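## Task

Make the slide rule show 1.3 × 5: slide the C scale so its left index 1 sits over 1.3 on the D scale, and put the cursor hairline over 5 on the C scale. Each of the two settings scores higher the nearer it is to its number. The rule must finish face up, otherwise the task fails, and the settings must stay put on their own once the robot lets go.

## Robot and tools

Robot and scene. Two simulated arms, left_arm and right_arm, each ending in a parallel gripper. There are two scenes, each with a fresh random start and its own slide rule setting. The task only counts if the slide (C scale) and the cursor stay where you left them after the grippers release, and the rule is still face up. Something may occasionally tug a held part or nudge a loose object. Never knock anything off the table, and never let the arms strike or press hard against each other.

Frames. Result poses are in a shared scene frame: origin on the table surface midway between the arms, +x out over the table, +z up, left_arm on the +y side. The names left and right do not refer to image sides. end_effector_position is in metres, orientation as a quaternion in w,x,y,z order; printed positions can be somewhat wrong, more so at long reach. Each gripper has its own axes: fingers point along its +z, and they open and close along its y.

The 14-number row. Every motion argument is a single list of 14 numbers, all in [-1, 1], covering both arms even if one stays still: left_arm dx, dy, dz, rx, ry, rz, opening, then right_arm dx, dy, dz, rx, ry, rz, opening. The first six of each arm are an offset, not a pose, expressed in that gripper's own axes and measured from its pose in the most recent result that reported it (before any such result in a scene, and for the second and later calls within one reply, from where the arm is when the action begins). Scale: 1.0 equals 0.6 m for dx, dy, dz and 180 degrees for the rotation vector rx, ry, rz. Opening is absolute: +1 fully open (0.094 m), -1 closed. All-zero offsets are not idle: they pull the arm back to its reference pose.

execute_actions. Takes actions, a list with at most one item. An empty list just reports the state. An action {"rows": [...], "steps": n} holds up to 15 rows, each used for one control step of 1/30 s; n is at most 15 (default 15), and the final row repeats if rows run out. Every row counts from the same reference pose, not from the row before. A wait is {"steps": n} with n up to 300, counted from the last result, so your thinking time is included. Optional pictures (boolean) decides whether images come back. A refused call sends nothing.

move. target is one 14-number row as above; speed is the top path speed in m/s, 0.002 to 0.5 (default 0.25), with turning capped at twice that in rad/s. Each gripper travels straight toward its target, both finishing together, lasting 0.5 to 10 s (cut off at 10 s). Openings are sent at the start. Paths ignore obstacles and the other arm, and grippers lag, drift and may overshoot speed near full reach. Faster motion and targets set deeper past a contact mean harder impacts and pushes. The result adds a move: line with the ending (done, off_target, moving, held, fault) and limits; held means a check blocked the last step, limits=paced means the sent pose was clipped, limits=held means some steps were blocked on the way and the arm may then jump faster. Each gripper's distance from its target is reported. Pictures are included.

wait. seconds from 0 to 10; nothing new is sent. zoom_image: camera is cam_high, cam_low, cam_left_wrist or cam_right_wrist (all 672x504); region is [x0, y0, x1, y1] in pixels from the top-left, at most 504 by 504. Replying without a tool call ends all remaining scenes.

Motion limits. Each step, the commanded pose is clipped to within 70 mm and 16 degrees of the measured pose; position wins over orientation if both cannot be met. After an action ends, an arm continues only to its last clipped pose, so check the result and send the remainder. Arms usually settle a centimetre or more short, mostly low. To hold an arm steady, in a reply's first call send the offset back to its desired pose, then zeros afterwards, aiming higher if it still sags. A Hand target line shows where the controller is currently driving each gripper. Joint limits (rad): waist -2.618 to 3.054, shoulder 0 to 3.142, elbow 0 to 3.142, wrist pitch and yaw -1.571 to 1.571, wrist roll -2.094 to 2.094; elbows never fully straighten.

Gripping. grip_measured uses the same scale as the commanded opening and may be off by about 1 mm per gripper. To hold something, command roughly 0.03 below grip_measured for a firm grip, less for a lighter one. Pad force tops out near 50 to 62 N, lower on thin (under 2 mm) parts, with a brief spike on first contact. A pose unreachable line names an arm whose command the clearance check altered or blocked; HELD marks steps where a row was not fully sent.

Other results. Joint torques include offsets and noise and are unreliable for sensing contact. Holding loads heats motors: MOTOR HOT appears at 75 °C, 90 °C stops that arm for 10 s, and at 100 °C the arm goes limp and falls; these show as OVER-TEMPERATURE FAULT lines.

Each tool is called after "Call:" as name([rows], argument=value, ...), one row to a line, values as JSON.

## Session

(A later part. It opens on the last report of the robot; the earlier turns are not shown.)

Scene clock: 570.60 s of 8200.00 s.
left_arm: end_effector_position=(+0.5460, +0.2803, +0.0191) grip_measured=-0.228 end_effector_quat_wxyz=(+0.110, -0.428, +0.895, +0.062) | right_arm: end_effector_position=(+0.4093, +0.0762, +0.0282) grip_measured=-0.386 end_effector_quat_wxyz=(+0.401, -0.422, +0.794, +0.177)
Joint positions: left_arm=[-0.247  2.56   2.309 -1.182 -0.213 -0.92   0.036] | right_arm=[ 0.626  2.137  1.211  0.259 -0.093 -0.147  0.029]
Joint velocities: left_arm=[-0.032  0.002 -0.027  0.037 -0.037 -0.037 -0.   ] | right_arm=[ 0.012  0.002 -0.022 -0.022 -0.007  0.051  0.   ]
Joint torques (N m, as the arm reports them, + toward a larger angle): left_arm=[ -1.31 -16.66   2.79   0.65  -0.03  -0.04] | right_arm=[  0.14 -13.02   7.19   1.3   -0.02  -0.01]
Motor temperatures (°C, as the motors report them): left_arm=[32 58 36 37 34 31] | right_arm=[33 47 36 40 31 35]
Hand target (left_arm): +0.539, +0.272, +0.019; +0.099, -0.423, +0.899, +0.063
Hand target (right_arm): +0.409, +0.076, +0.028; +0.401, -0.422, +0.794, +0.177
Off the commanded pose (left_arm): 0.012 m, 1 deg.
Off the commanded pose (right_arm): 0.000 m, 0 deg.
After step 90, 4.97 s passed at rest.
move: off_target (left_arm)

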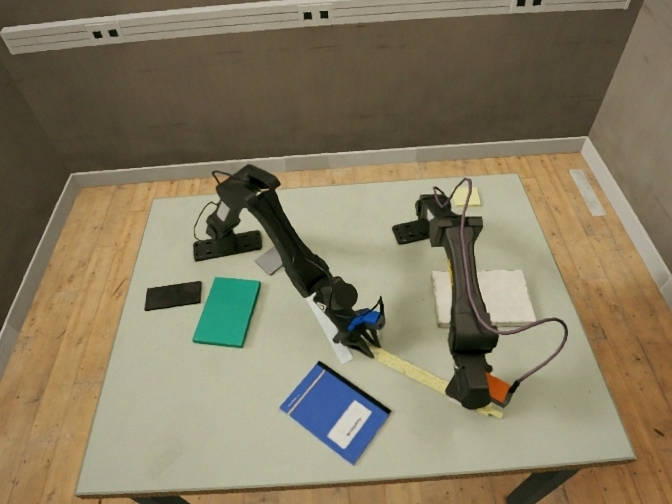

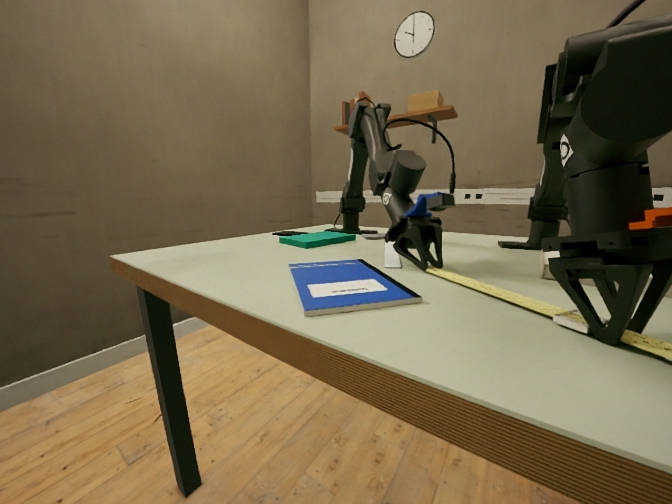

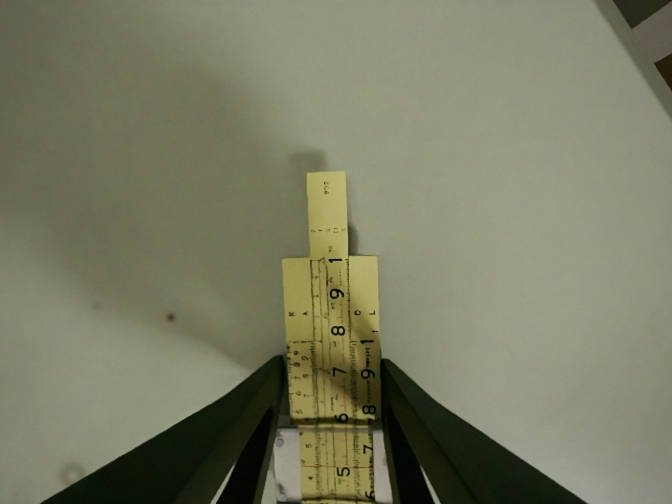

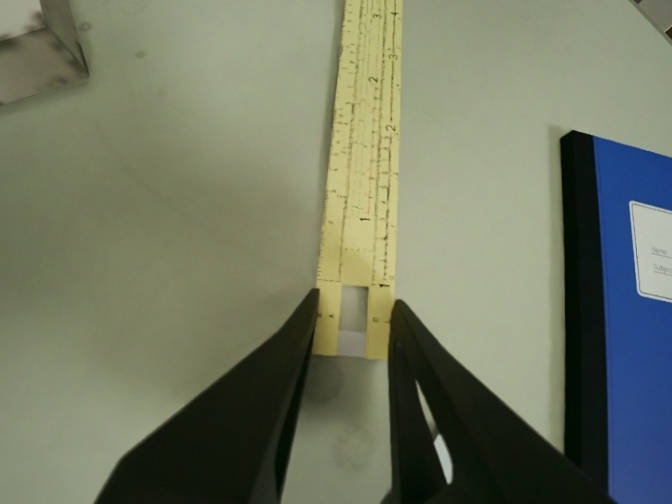

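Call:
move(target=[0.03,0,-0.006,0,0,0,-0.23, 0,0,0,0,0,0,-0.44], speed=0.03)

Call:
zoom_image(camera="cam_left_wrist", region=[260,344,420,504])

Scene clock: 578.70 s of 8200.00 s.
left_arm: end_effector_position=(+0.5429, +0.2753, +0.0190) grip_measured=-0.228 end_effector_quat_wxyz=(+0.123, -0.432, +0.891, +0.063) | right_arm: end_effector_position=(+0.4093, +0.0762, +0.0282) grip_measured=-0.386 end_effector_quat_wxyz=(+0.401, -0.422, +0.794, +0.177)
Joint positions: left_arm=[-0.263  2.511  2.213 -1.116 -0.231 -0.944  0.036] | right_arm=[ 0.626  2.137  1.211  0.259 -0.093 -0.147  0.029]
Joint velocities: left_arm=[ 0.017 -0.027 -0.002  0.066 -0.066  0.007  0.001] | right_arm=[-0.017 -0.017  0.007  0.081  0.125  0.007  0.001]
Joint torques (N m, as the arm reports them, + toward a larger angle): left_arm=[ -1.38 -16.4    2.81   0.67   0.02  -0.07] | right_arm=[ -0.2  -12.87   7.33   1.29  -0.01   0.06]
Motor temperatures (°C, as the motors report them): left_arm=[32 58 36 37 34 31] | right_arm=[33 47 36 40 31 35]
Hand target (left_arm): +0.535, +0.266, +0.018; +0.110, -0.428, +0.895, +0.062
Hand target (right_arm): +0.409, +0.076, +0.028; +0.401, -0.422, +0.794, +0.177
Off the commanded pose (left_arm): 0.012 m, 2 deg.
Off the commanded pose (right_arm): 0.000 m, 0 deg.
After step 90, 4.20 s passed at rest.
move: off_target (left_arm)

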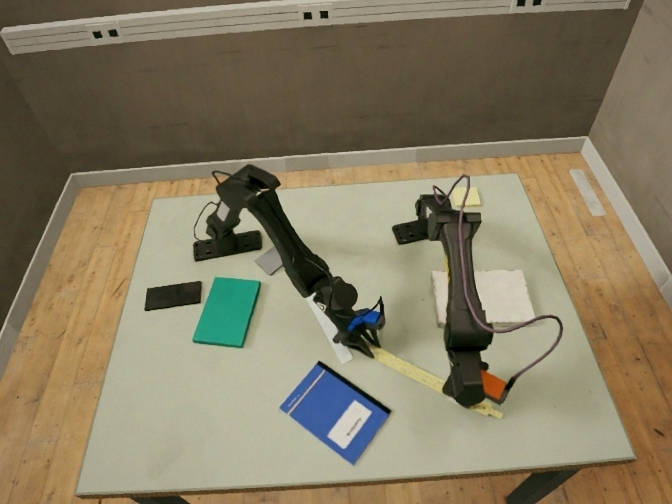

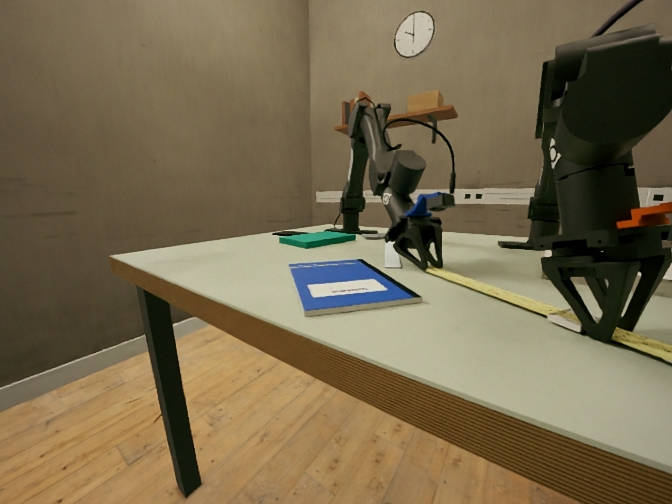

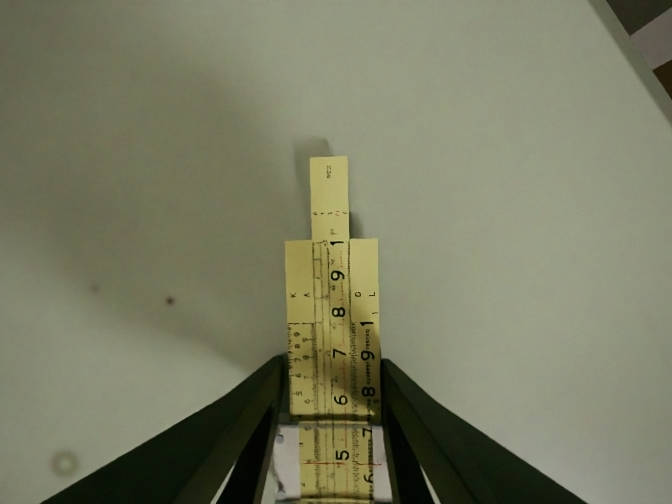

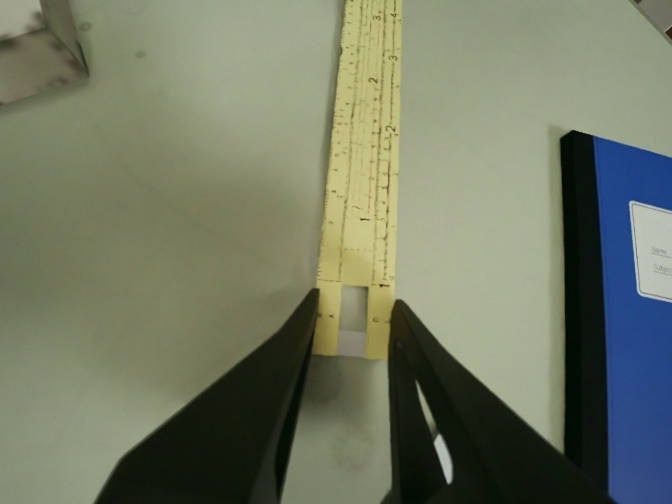

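Region (260, 344, 420, 504) of cam_left_wrist's 672x504 image, scaled by 3.150, with more detail than that image has.

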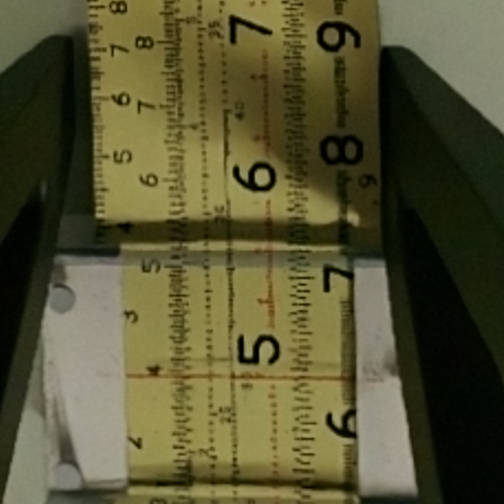

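Call:
move(target=[-0.025,0,0.004,0,0,0,-0.2, 0,0,0,0,0,0,-0.44], speed=0.05)

Call:
move(target=[0,0,-0.06,0,0,0,-0.15, 0,0,0,0,0,0,-0.44], speed=0.1)

Scene clock: 591.33 s of 8200.00 s.
left_arm: end_effector_position=(+0.5508, +0.2824, +0.0197) grip_measured=-0.202 end_effector_quat_wxyz=(+0.125, -0.431, +0.891, +0.062) | right_arm: end_effector_position=(+0.4093, +0.0762, +0.0282) grip_measured=-0.386 end_effector_quat_wxyz=(+0.401, -0.422, +0.794, +0.177)
Joint positions: left_arm=[-0.248  2.552  2.291 -1.147 -0.228 -0.927  0.037] | right_arm=[ 0.626  2.137  1.211  0.259 -0.093 -0.147  0.029]
Joint velocities: left_arm=[ 0.012  0.007  0.007 -0.007  0.051 -0.037  0.   ] | right_arm=[-0.012 -0.012 -0.002 -0.007 -0.007 -0.022 -0.001]
Joint torques (N m, as the arm reports them, + toward a larger angle): left_arm=[  0.89 -14.94   5.69   0.78  -0.12   0.06] | right_arm=[  0.05 -13.     7.42   1.3   -0.01   0.08]
Motor temperatures (°C, as the motors report them): left_arm=[32 58 36 37 34 31] | right_arm=[33 47 36 40 31 35]
Hand target (left_arm): +0.552, +0.287, +0.021; +0.124, -0.432, +0.891, +0.063
Hand target (right_arm): +0.409, +0.076, +0.028; +0.401, -0.422, +0.794, +0.177
Off the commanded pose (left_arm): 0.005 m, 0 deg.
Off the commanded pose (right_arm): 0.000 m, 0 deg.
After step 90, 8.87 s passed at rest.
move: done

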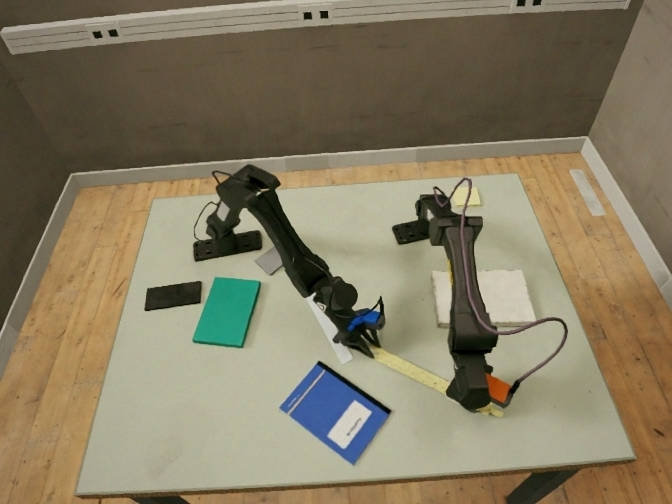

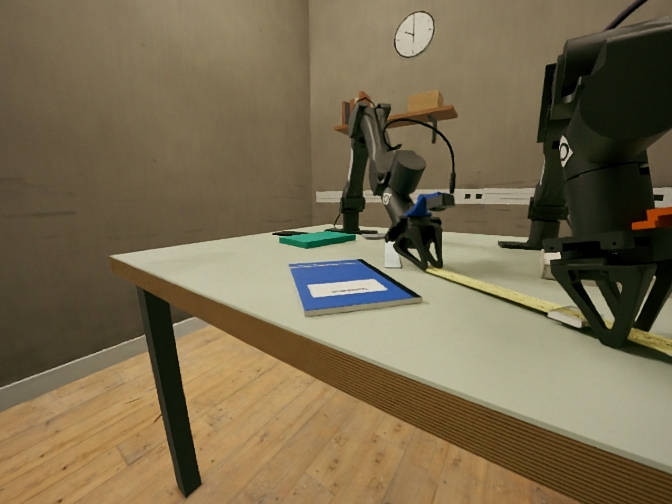

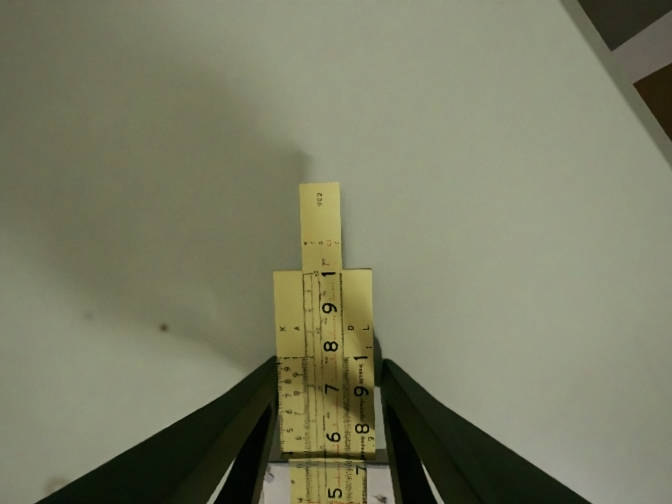

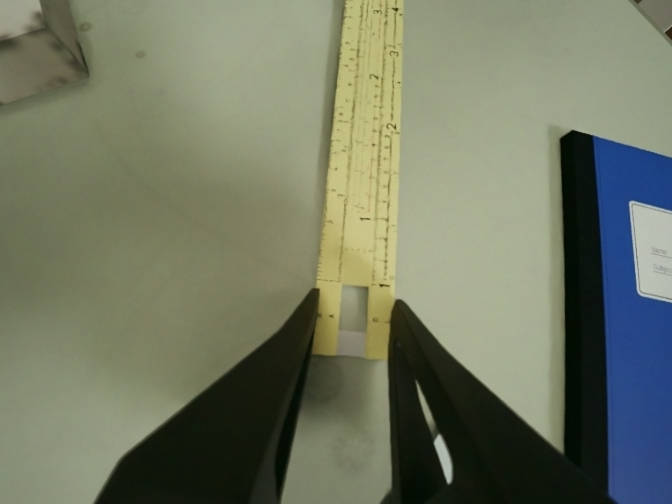

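Scene clock: 592.20 s of 8200.00 s.
left_arm: end_effector_position=(+0.5407, +0.2789, +0.0287) grip_measured=-0.152 end_effector_quat_wxyz=(+0.107, -0.430, +0.894, +0.071) | right_arm: end_effector_position=(+0.4092, +0.0763, +0.0282) grip_measured=-0.386 end_effector_quat_wxyz=(+0.401, -0.422, +0.794, +0.177)
Joint positions: left_arm=[-0.255  2.552  2.332 -1.231 -0.227 -0.935  0.04 ] | right_arm=[ 0.626  2.137  1.211  0.259 -0.094 -0.147  0.029]
Joint velocities: left_arm=[-0.012  0.002  0.012 -0.022  0.007  0.037 -0.   ] | right_arm=[-0.002 -0.002 -0.002  0.007 -0.066 -0.125  0.   ]
Joint torques (N m, as the arm reports them, + toward a larger angle): left_arm=[ -0.78 -18.62   6.23   0.55  -0.18  -0.1 ] | right_arm=[  0.06 -13.03   7.34   1.29   0.     0.03]
Motor temperatures (°C, as the motors report them): left_arm=[32 58 36 37 34 31] | right_arm=[33 47 36 40 31 35]
Hand target (left_arm): +0.544, +0.275, +0.054; +0.125, -0.431, +0.891, +0.062
Hand target (right_arm): +0.409, +0.076, +0.028; +0.401, -0.422, +0.794, +0.177
Off the commanded pose (left_arm): 0.026 m, 2 deg.
Off the commanded pose (right_arm): 0.000 m, 0 deg.
move: off_target (left_arm)

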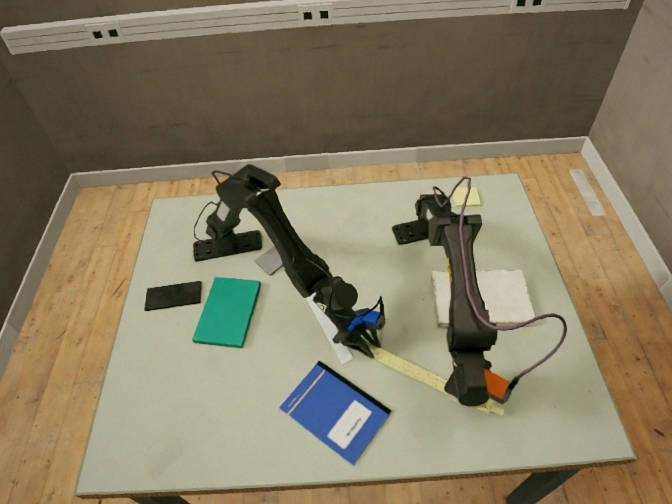

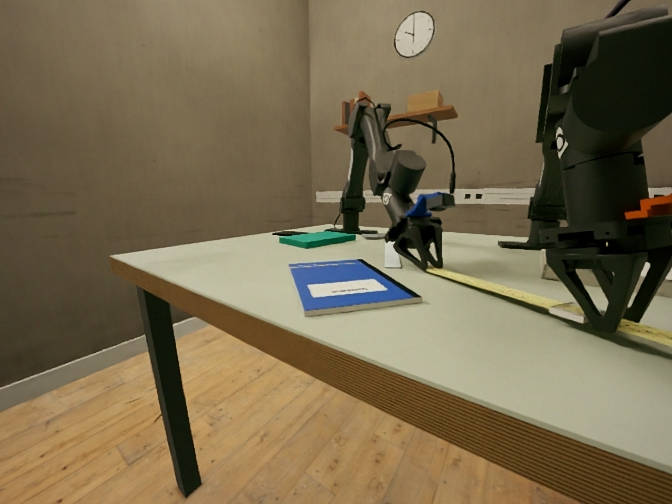

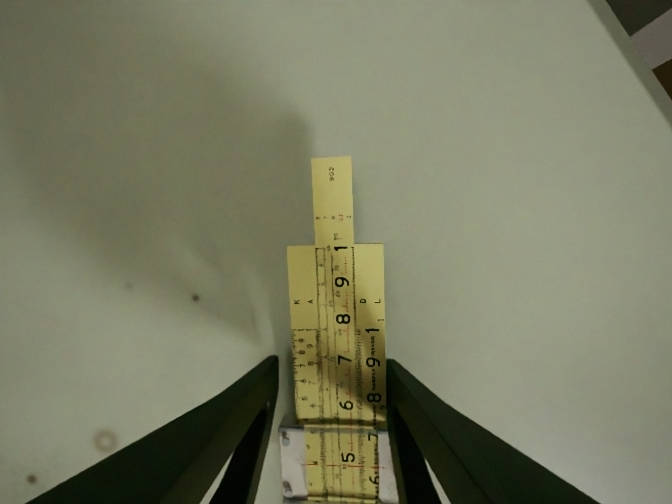

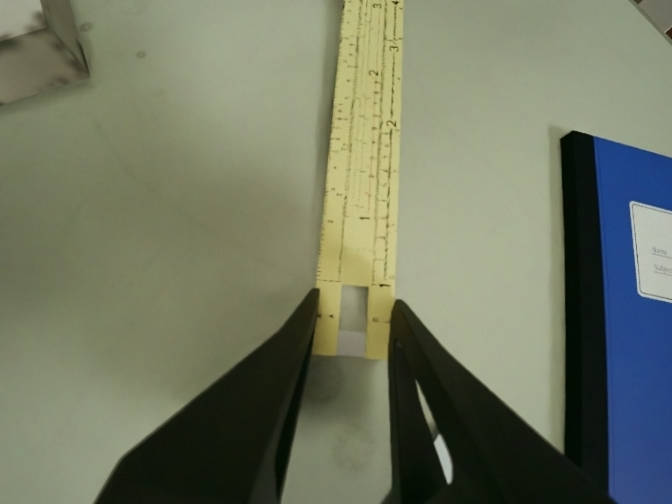

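Call:
move(target=[-0.015,0,-0.075,0,0,0,0.15, 0,0,0,0,0,0,-0.44], speed=0.1)

Scene clock: 595.20 s of 8200.00 s.
left_arm: end_effector_position=(+0.5358, +0.2787, +0.0608) grip_measured=+0.148 end_effector_quat_wxyz=(+0.092, -0.429, +0.895, +0.077) | right_arm: end_effector_position=(+0.4092, +0.0763, +0.0282) grip_measured=-0.386 end_effector_quat_wxyz=(+0.401, -0.422, +0.794, +0.177)
Joint positions: left_arm=[-0.255  2.607  2.57  -1.443 -0.225 -0.936  0.054] | right_arm=[ 0.626  2.137  1.211  0.259 -0.094 -0.147  0.029]
Joint velocities: left_arm=[-0.012 -0.017 -0.017  0.007 -0.007 -0.007 -0.   ] | right_arm=[-0.022 -0.007  0.012 -0.022  0.007 -0.022 -0.   ]
Joint torques (N m, as the arm reports them, + toward a larger angle): left_arm=[ -0.41 -16.74   5.92   0.63  -0.19  -0.08] | right_arm=[ -0.11 -13.06   7.19   1.27  -0.05   0.  ]
Motor temperatures (°C, as the motors report them): left_arm=[32 58 36 37 34 31] | right_arm=[33 47 36 40 31 35]
Hand target (left_arm): +0.540, +0.277, +0.074; +0.107, -0.430, +0.893, +0.071
Hand target (right_arm): +0.409, +0.076, +0.028; +0.401, -0.422, +0.794, +0.177
Off the commanded pose (left_arm): 0.015 m, 2 deg.
Off the commanded pose (right_arm): 0.000 m, 0 deg.
move: off_target (left_arm)

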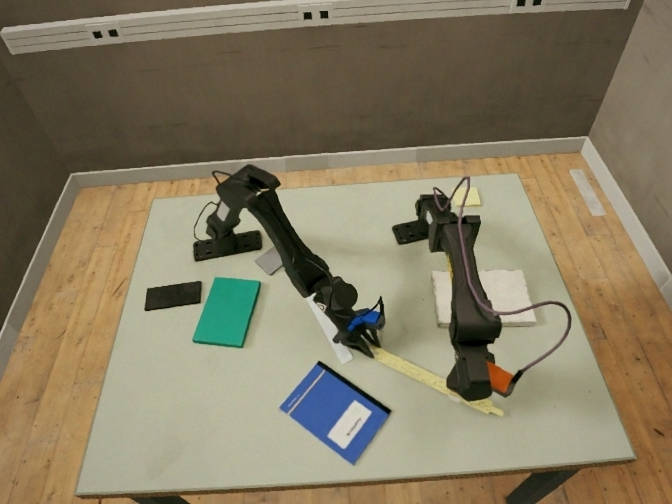

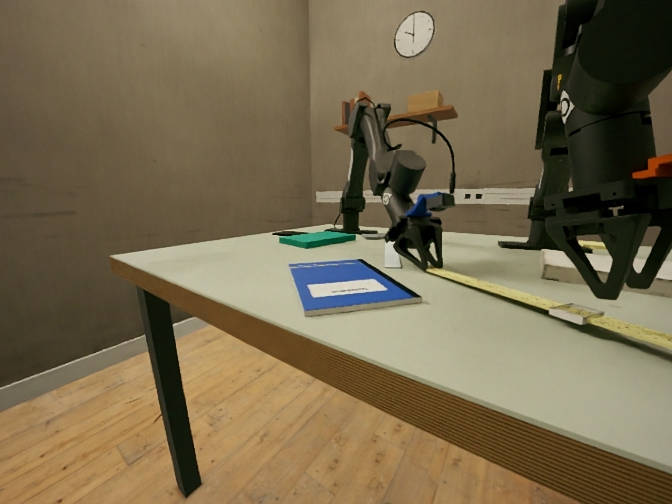

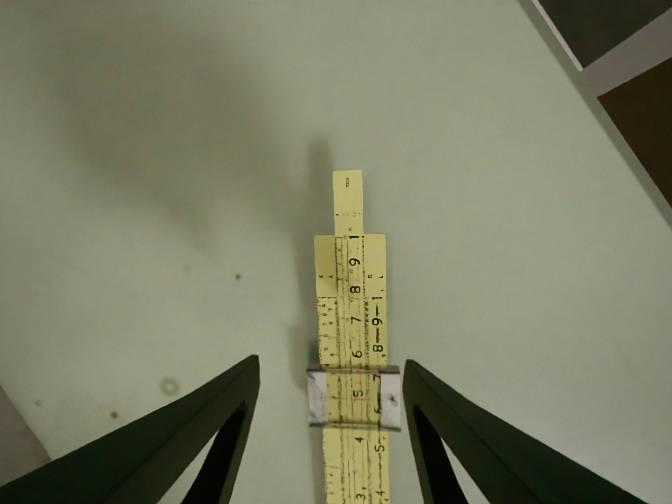

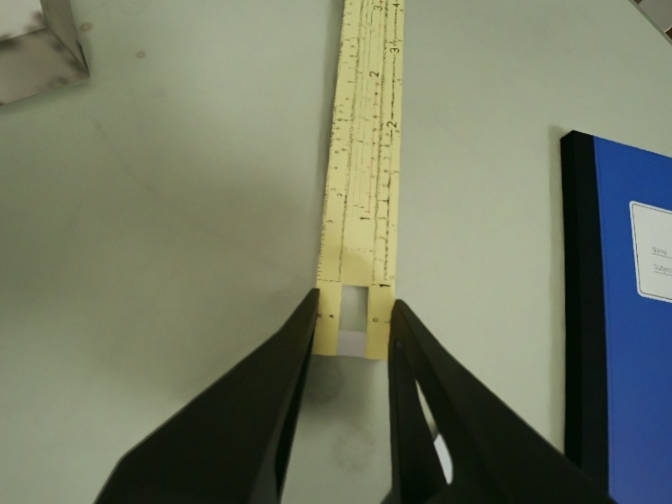

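Call:
move(target=[0.05,-0.028,0.0,0,0,0,0.2, 0,0,0,0,0,0,-0.44], speed=0.06)

Scene clock: 601.23 s of 8200.00 s.
left_arm: end_effector_position=(+0.5282, +0.2467, +0.0439) grip_measured=+0.198 end_effector_quat_wxyz=(+0.079, -0.425, +0.898, +0.083) | right_arm: end_effector_position=(+0.4092, +0.0763, +0.0282) grip_measured=-0.386 end_effector_quat_wxyz=(+0.401, -0.422, +0.794, +0.177)
Joint positions: left_arm=[-0.318  2.607  2.505 -1.421 -0.224 -0.995  0.056] | right_arm=[ 0.626  2.137  1.211  0.259 -0.094 -0.147  0.029]
Joint velocities: left_arm=[ 0.007 -0.017 -0.007 -0.022 -0.037 -0.037  0.001] | right_arm=[-0.002 -0.007 -0.017  0.066  0.051 -0.037 -0.001]
Joint torques (N m, as the arm reports them, + toward a larger angle): left_arm=[ -0.22 -17.42   3.62   0.72  -0.2   -0.12] | right_arm=[  0.1  -13.14   7.37   1.34  -0.06  -0.06]
Motor temperatures (°C, as the motors report them): left_arm=[32 59 36 37 34 31] | right_arm=[33 47 36 40 31 35]
Hand target (left_arm): +0.531, +0.246, +0.053; +0.092, -0.429, +0.895, +0.077
Hand target (right_arm): +0.409, +0.076, +0.028; +0.401, -0.422, +0.794, +0.177
Off the commanded pose (left_arm): 0.009 m, 2 deg.
Off the commanded pose (right_arm): 0.000 m, 0 deg.
After step 90, 2.13 s passed at rest.
move: done

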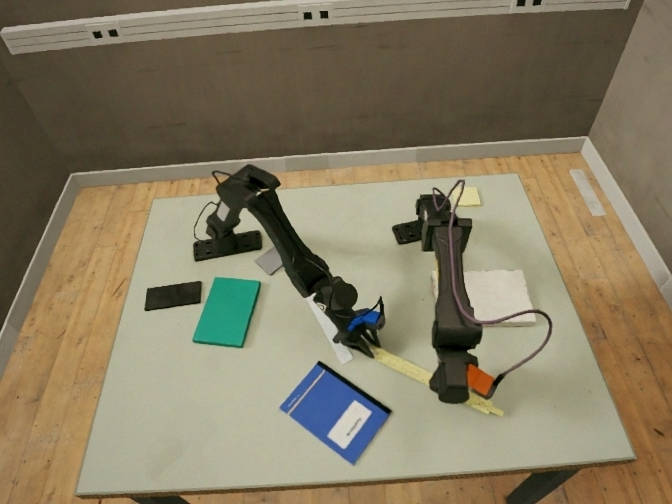

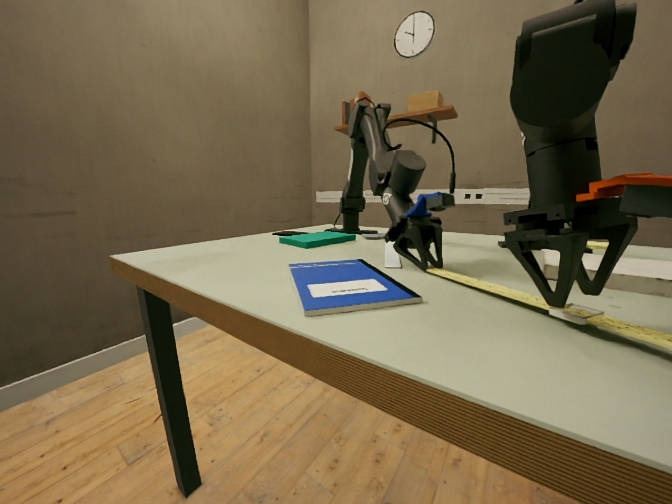

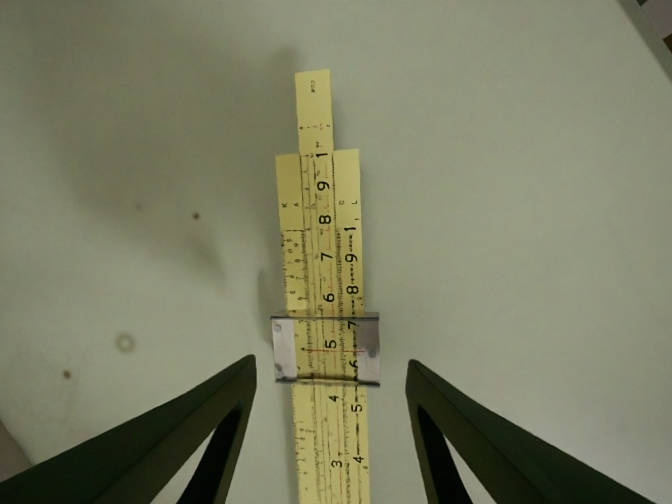

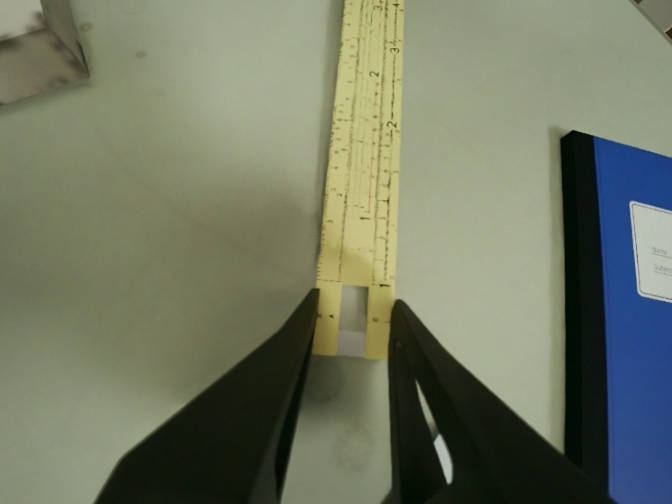

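Call:
zoom_image(camera="cam_left_wrist", region=[265,300,385,400])

Call:
move(target=[-0.012,0.004,0.044,0,0,0,0.2, 0,0,0,0,0,0,-0.44], speed=0.04)

Region (265, 300, 385, 400) of cam_left_wrist's 672x504 image, scaled by 4.200, with more detail than that image has.

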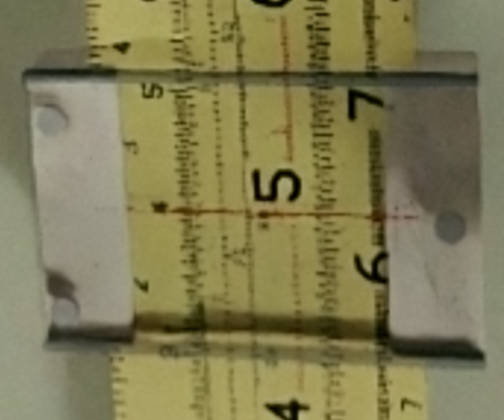

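Scene clock: 603.73 s of 8200.00 s.
left_arm: end_effector_position=(+0.5316, +0.2528, +0.0211) grip_measured=+0.198 end_effector_quat_wxyz=(+0.075, -0.424, +0.899, +0.081) | right_arm: end_effector_position=(+0.4092, +0.0763, +0.0282) grip_measured=-0.386 end_effector_quat_wxyz=(+0.401, -0.422, +0.794, +0.177)
Joint positions: left_arm=[-0.304  2.62   2.44  -1.344 -0.218 -0.977  0.056] | right_arm=[ 0.626  2.137  1.211  0.259 -0.094 -0.147  0.029]
Joint velocities: left_arm=[-0.002  0.012 -0.017  0.007  0.007  0.037  0.001] | right_arm=[ 0.002  0.012 -0.017  0.11  -0.037 -0.037  0.001]
Joint torques (N m, as the arm reports them, + toward a larger angle): left_arm=[  1.01 -16.21   2.82   0.84  -0.2    0.06] | right_arm=[  0.   -13.13   7.07   1.3   -0.01  -0.03]
Motor temperatures (°C, as the motors report them): left_arm=[32 59 36 37 34 31] | right_arm=[33 47 36 40 31 35]
Hand target (left_arm): +0.533, +0.259, +0.020; +0.078, -0.425, +0.898, +0.083
Hand target (right_arm): +0.409, +0.076, +0.028; +0.401, -0.422, +0.794, +0.177
Off the commanded pose (left_arm): 0.007 m, 0 deg.
Off the commanded pose (right_arm): 0.000 m, 0 deg.
move: done

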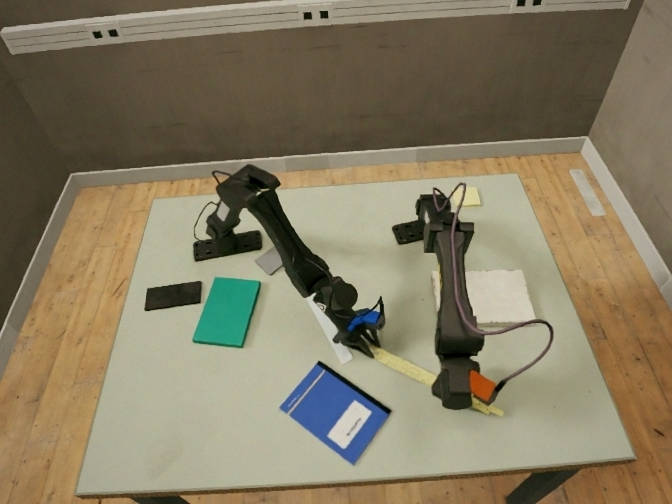

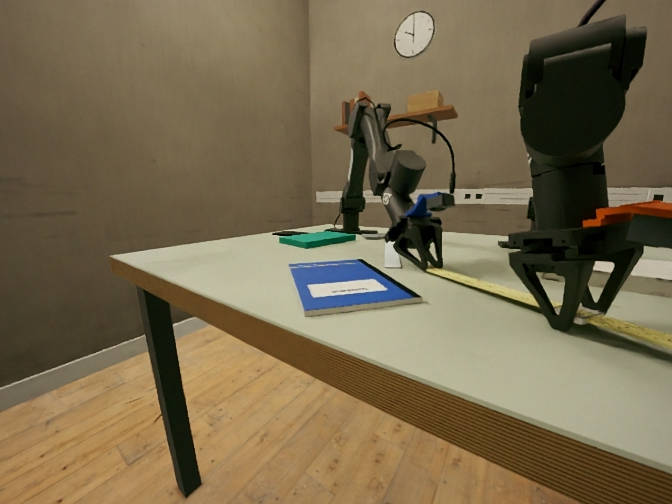

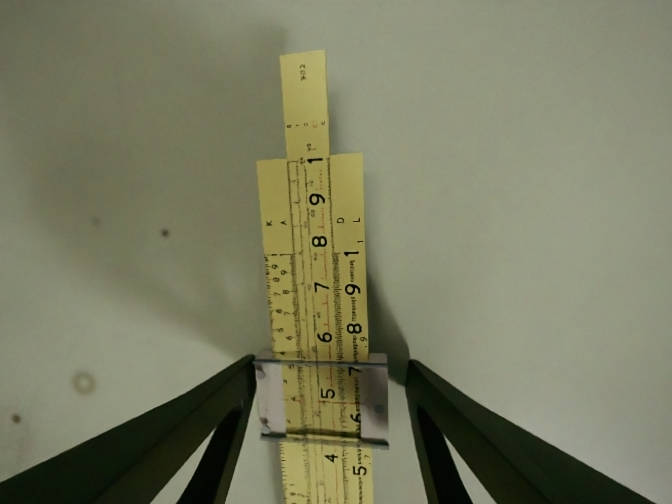

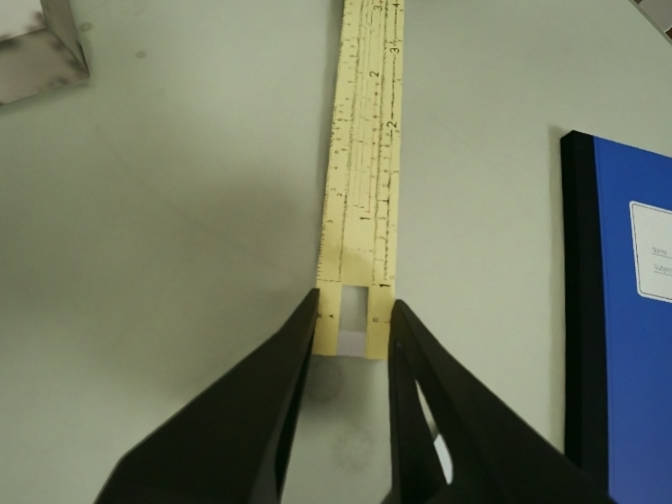

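Call:
move(target=[0,0.006,0,0,0,0,-0.12, 0,0,0,0,0,0,-0.44], speed=0.03)

Call:
zoom_image(camera="cam_left_wrist", region=[250,330,410,470])

Scene clock: 607.83 s of 8200.00 s.
left_arm: end_effector_position=(+0.5321, +0.2526, +0.0203) grip_measured=-0.077 end_effector_quat_wxyz=(+0.078, -0.426, +0.898, +0.079) | right_arm: end_effector_position=(+0.4096, +0.0759, +0.0282) grip_measured=-0.386 end_effector_quat_wxyz=(+0.401, -0.421, +0.794, +0.176)
Joint positions: left_arm=[-0.304  2.609  2.415 -1.323 -0.217 -0.98   0.043] | right_arm=[ 0.626  2.137  1.211  0.259 -0.091 -0.145  0.029]
Joint velocities: left_arm=[ 0.007 -0.012 -0.017  0.037 -0.037  0.066 -0.   ] | right_arm=[ 0.002  0.007 -0.022 -0.007 -0.051 -0.037 -0.001]
Joint torques (N m, as the arm reports them, + toward a larger angle): left_arm=[  0.41 -16.94   2.63   0.66  -0.14   0.07] | right_arm=[ -0.11 -13.07   7.38   1.29  -0.07  -0.02]
Motor temperatures (°C, as the motors report them): left_arm=[32 59 36 37 34 31] | right_arm=[33 47 36 41 31 35]
Hand target (left_arm): +0.529, +0.255, +0.021; +0.075, -0.424, +0.899, +0.081
Hand target (right_arm): +0.409, +0.076, +0.028; +0.401, -0.422, +0.794, +0.177
Off the commanded pose (left_arm): 0.004 m, 1 deg.
Off the commanded pose (right_arm): 0.001 m, 0 deg.
After step 90, 0.40 s passed at rest.
move: done

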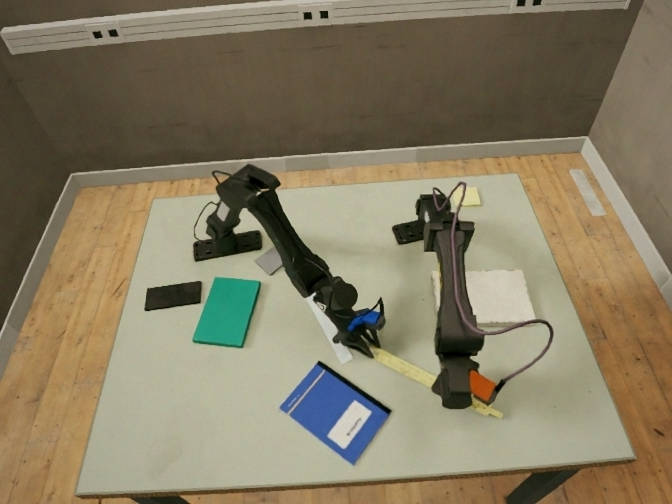

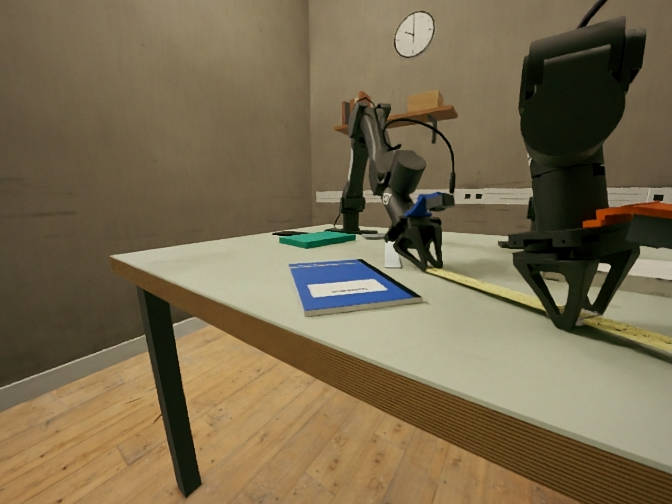

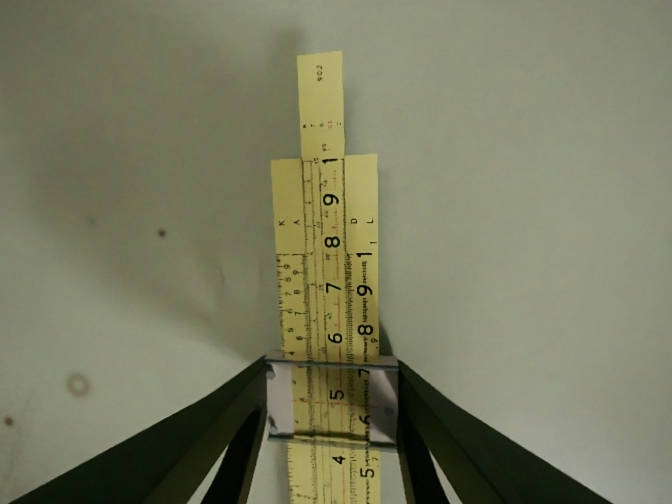

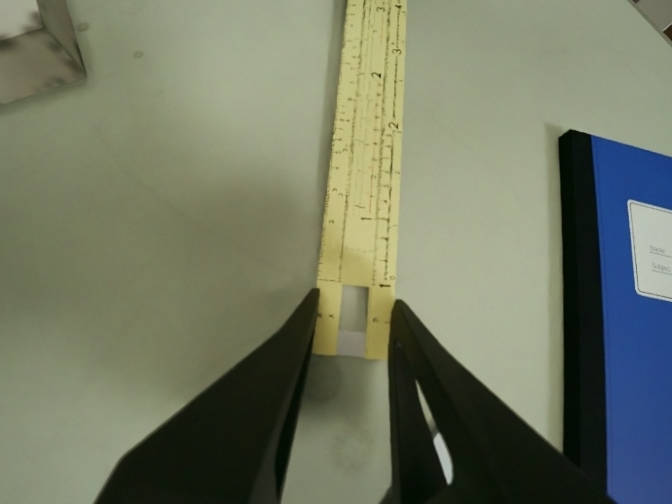

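Region (250, 330, 410, 470) of cam_left_wrist's 672x504 image, scaled by 3.150, with more detail than that image has; it fills the top 441 rows of this view, and the rest is white.

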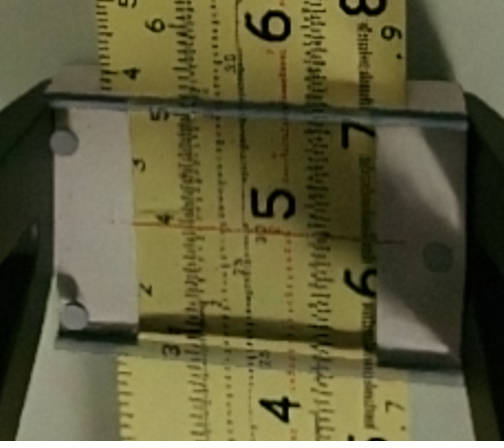

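Call:
move(target=[-0.02,0,0.004,0,0,0,-0.11, 0.01,0,-0.012,0,0,0,-0.44], speed=0.01)

Call:
zoom_image(camera="cam_left_wrist", region=[250,330,410,470])

Scene clock: 612.97 s of 8200.00 s.
left_arm: end_effector_position=(+0.5355, +0.2551, +0.0208) grip_measured=-0.077 end_effector_quat_wxyz=(+0.074, -0.426, +0.898, +0.078) | right_arm: end_effector_position=(+0.4080, +0.0732, +0.0280) grip_measured=-0.386 end_effector_quat_wxyz=(+0.405, -0.419, +0.793, +0.175)
Joint positions: left_arm=[-0.296  2.649  2.495 -1.367 -0.21  -0.972  0.043] | right_arm=[ 0.626  2.128  1.187  0.281 -0.086 -0.145  0.029]
Joint velocities: left_arm=[-0.007 -0.007  0.002 -0.037  0.022  0.037 -0.   ] | right_arm=[-0.017  0.007 -0.002 -0.022  0.037  0.007  0.   ]
Joint torques (N m, as the arm reports them, + toward a larger angle): left_arm=[  1.19 -14.87   5.55   0.67  -0.19   0.13] | right_arm=[ -0.14 -14.54   5.05   1.28  -0.08  -0.01]
Motor temperatures (°C, as the motors report them): left_arm=[32 59 36 37 34 31] | right_arm=[33 47 36 41 31 35]
Hand target (left_arm): +0.539, +0.262, +0.020; +0.079, -0.426, +0.898, +0.079
Hand target (right_arm): +0.404, +0.069, +0.028; +0.401, -0.421, +0.794, +0.176
Off the commanded pose (left_arm): 0.008 m, 1 deg.
Off the commanded pose (right_arm): 0.006 m, 1 deg.
After step 90, 0.70 s passed at rest.
move: done

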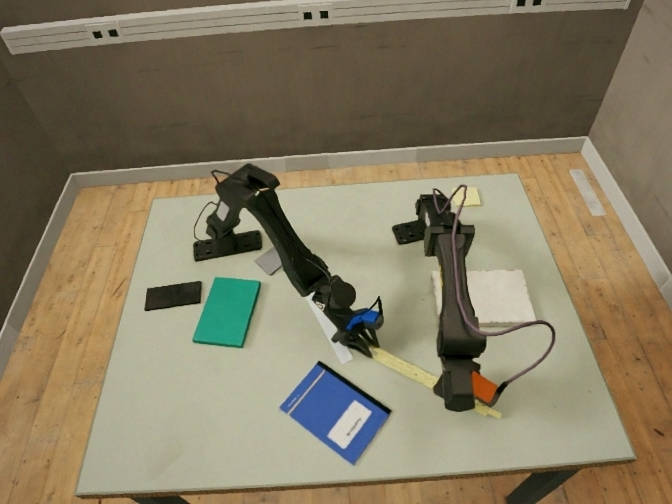

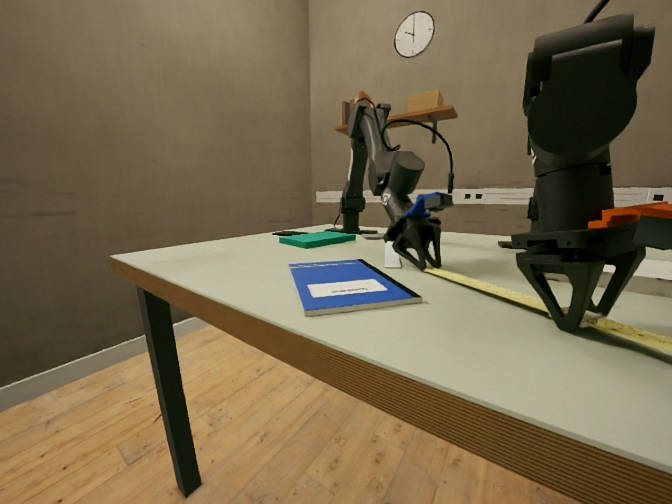

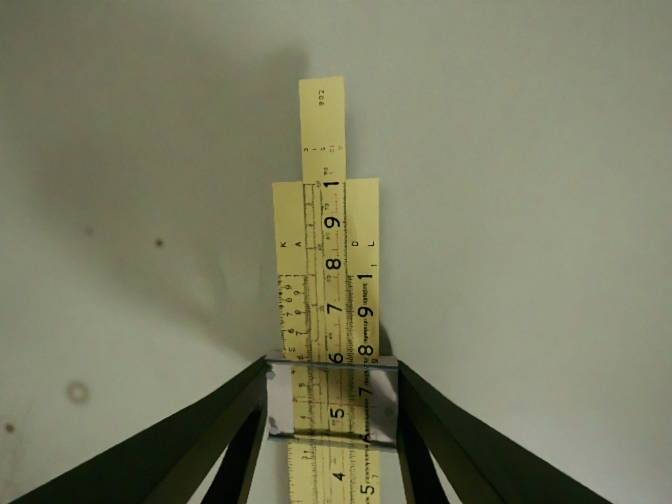

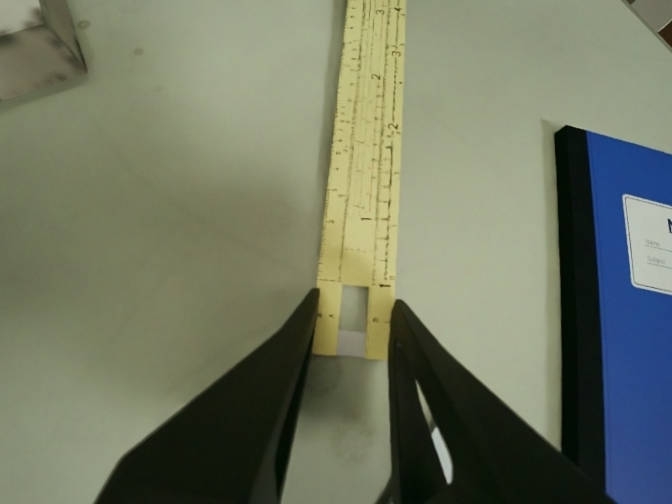

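Region (250, 330, 410, 470) of cam_left_wrist's 672x504 image, scaled by 3.150, with more detail than that image has; it fills the top 441 rows of this view, and the rest is white.

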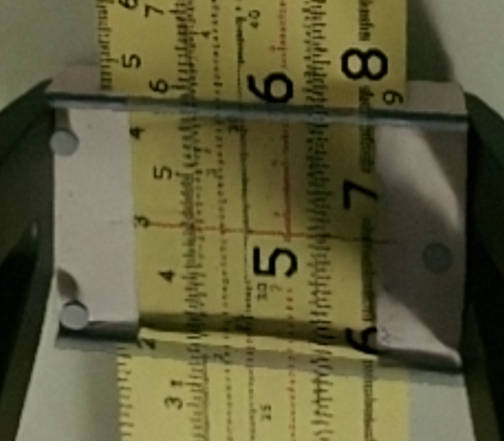

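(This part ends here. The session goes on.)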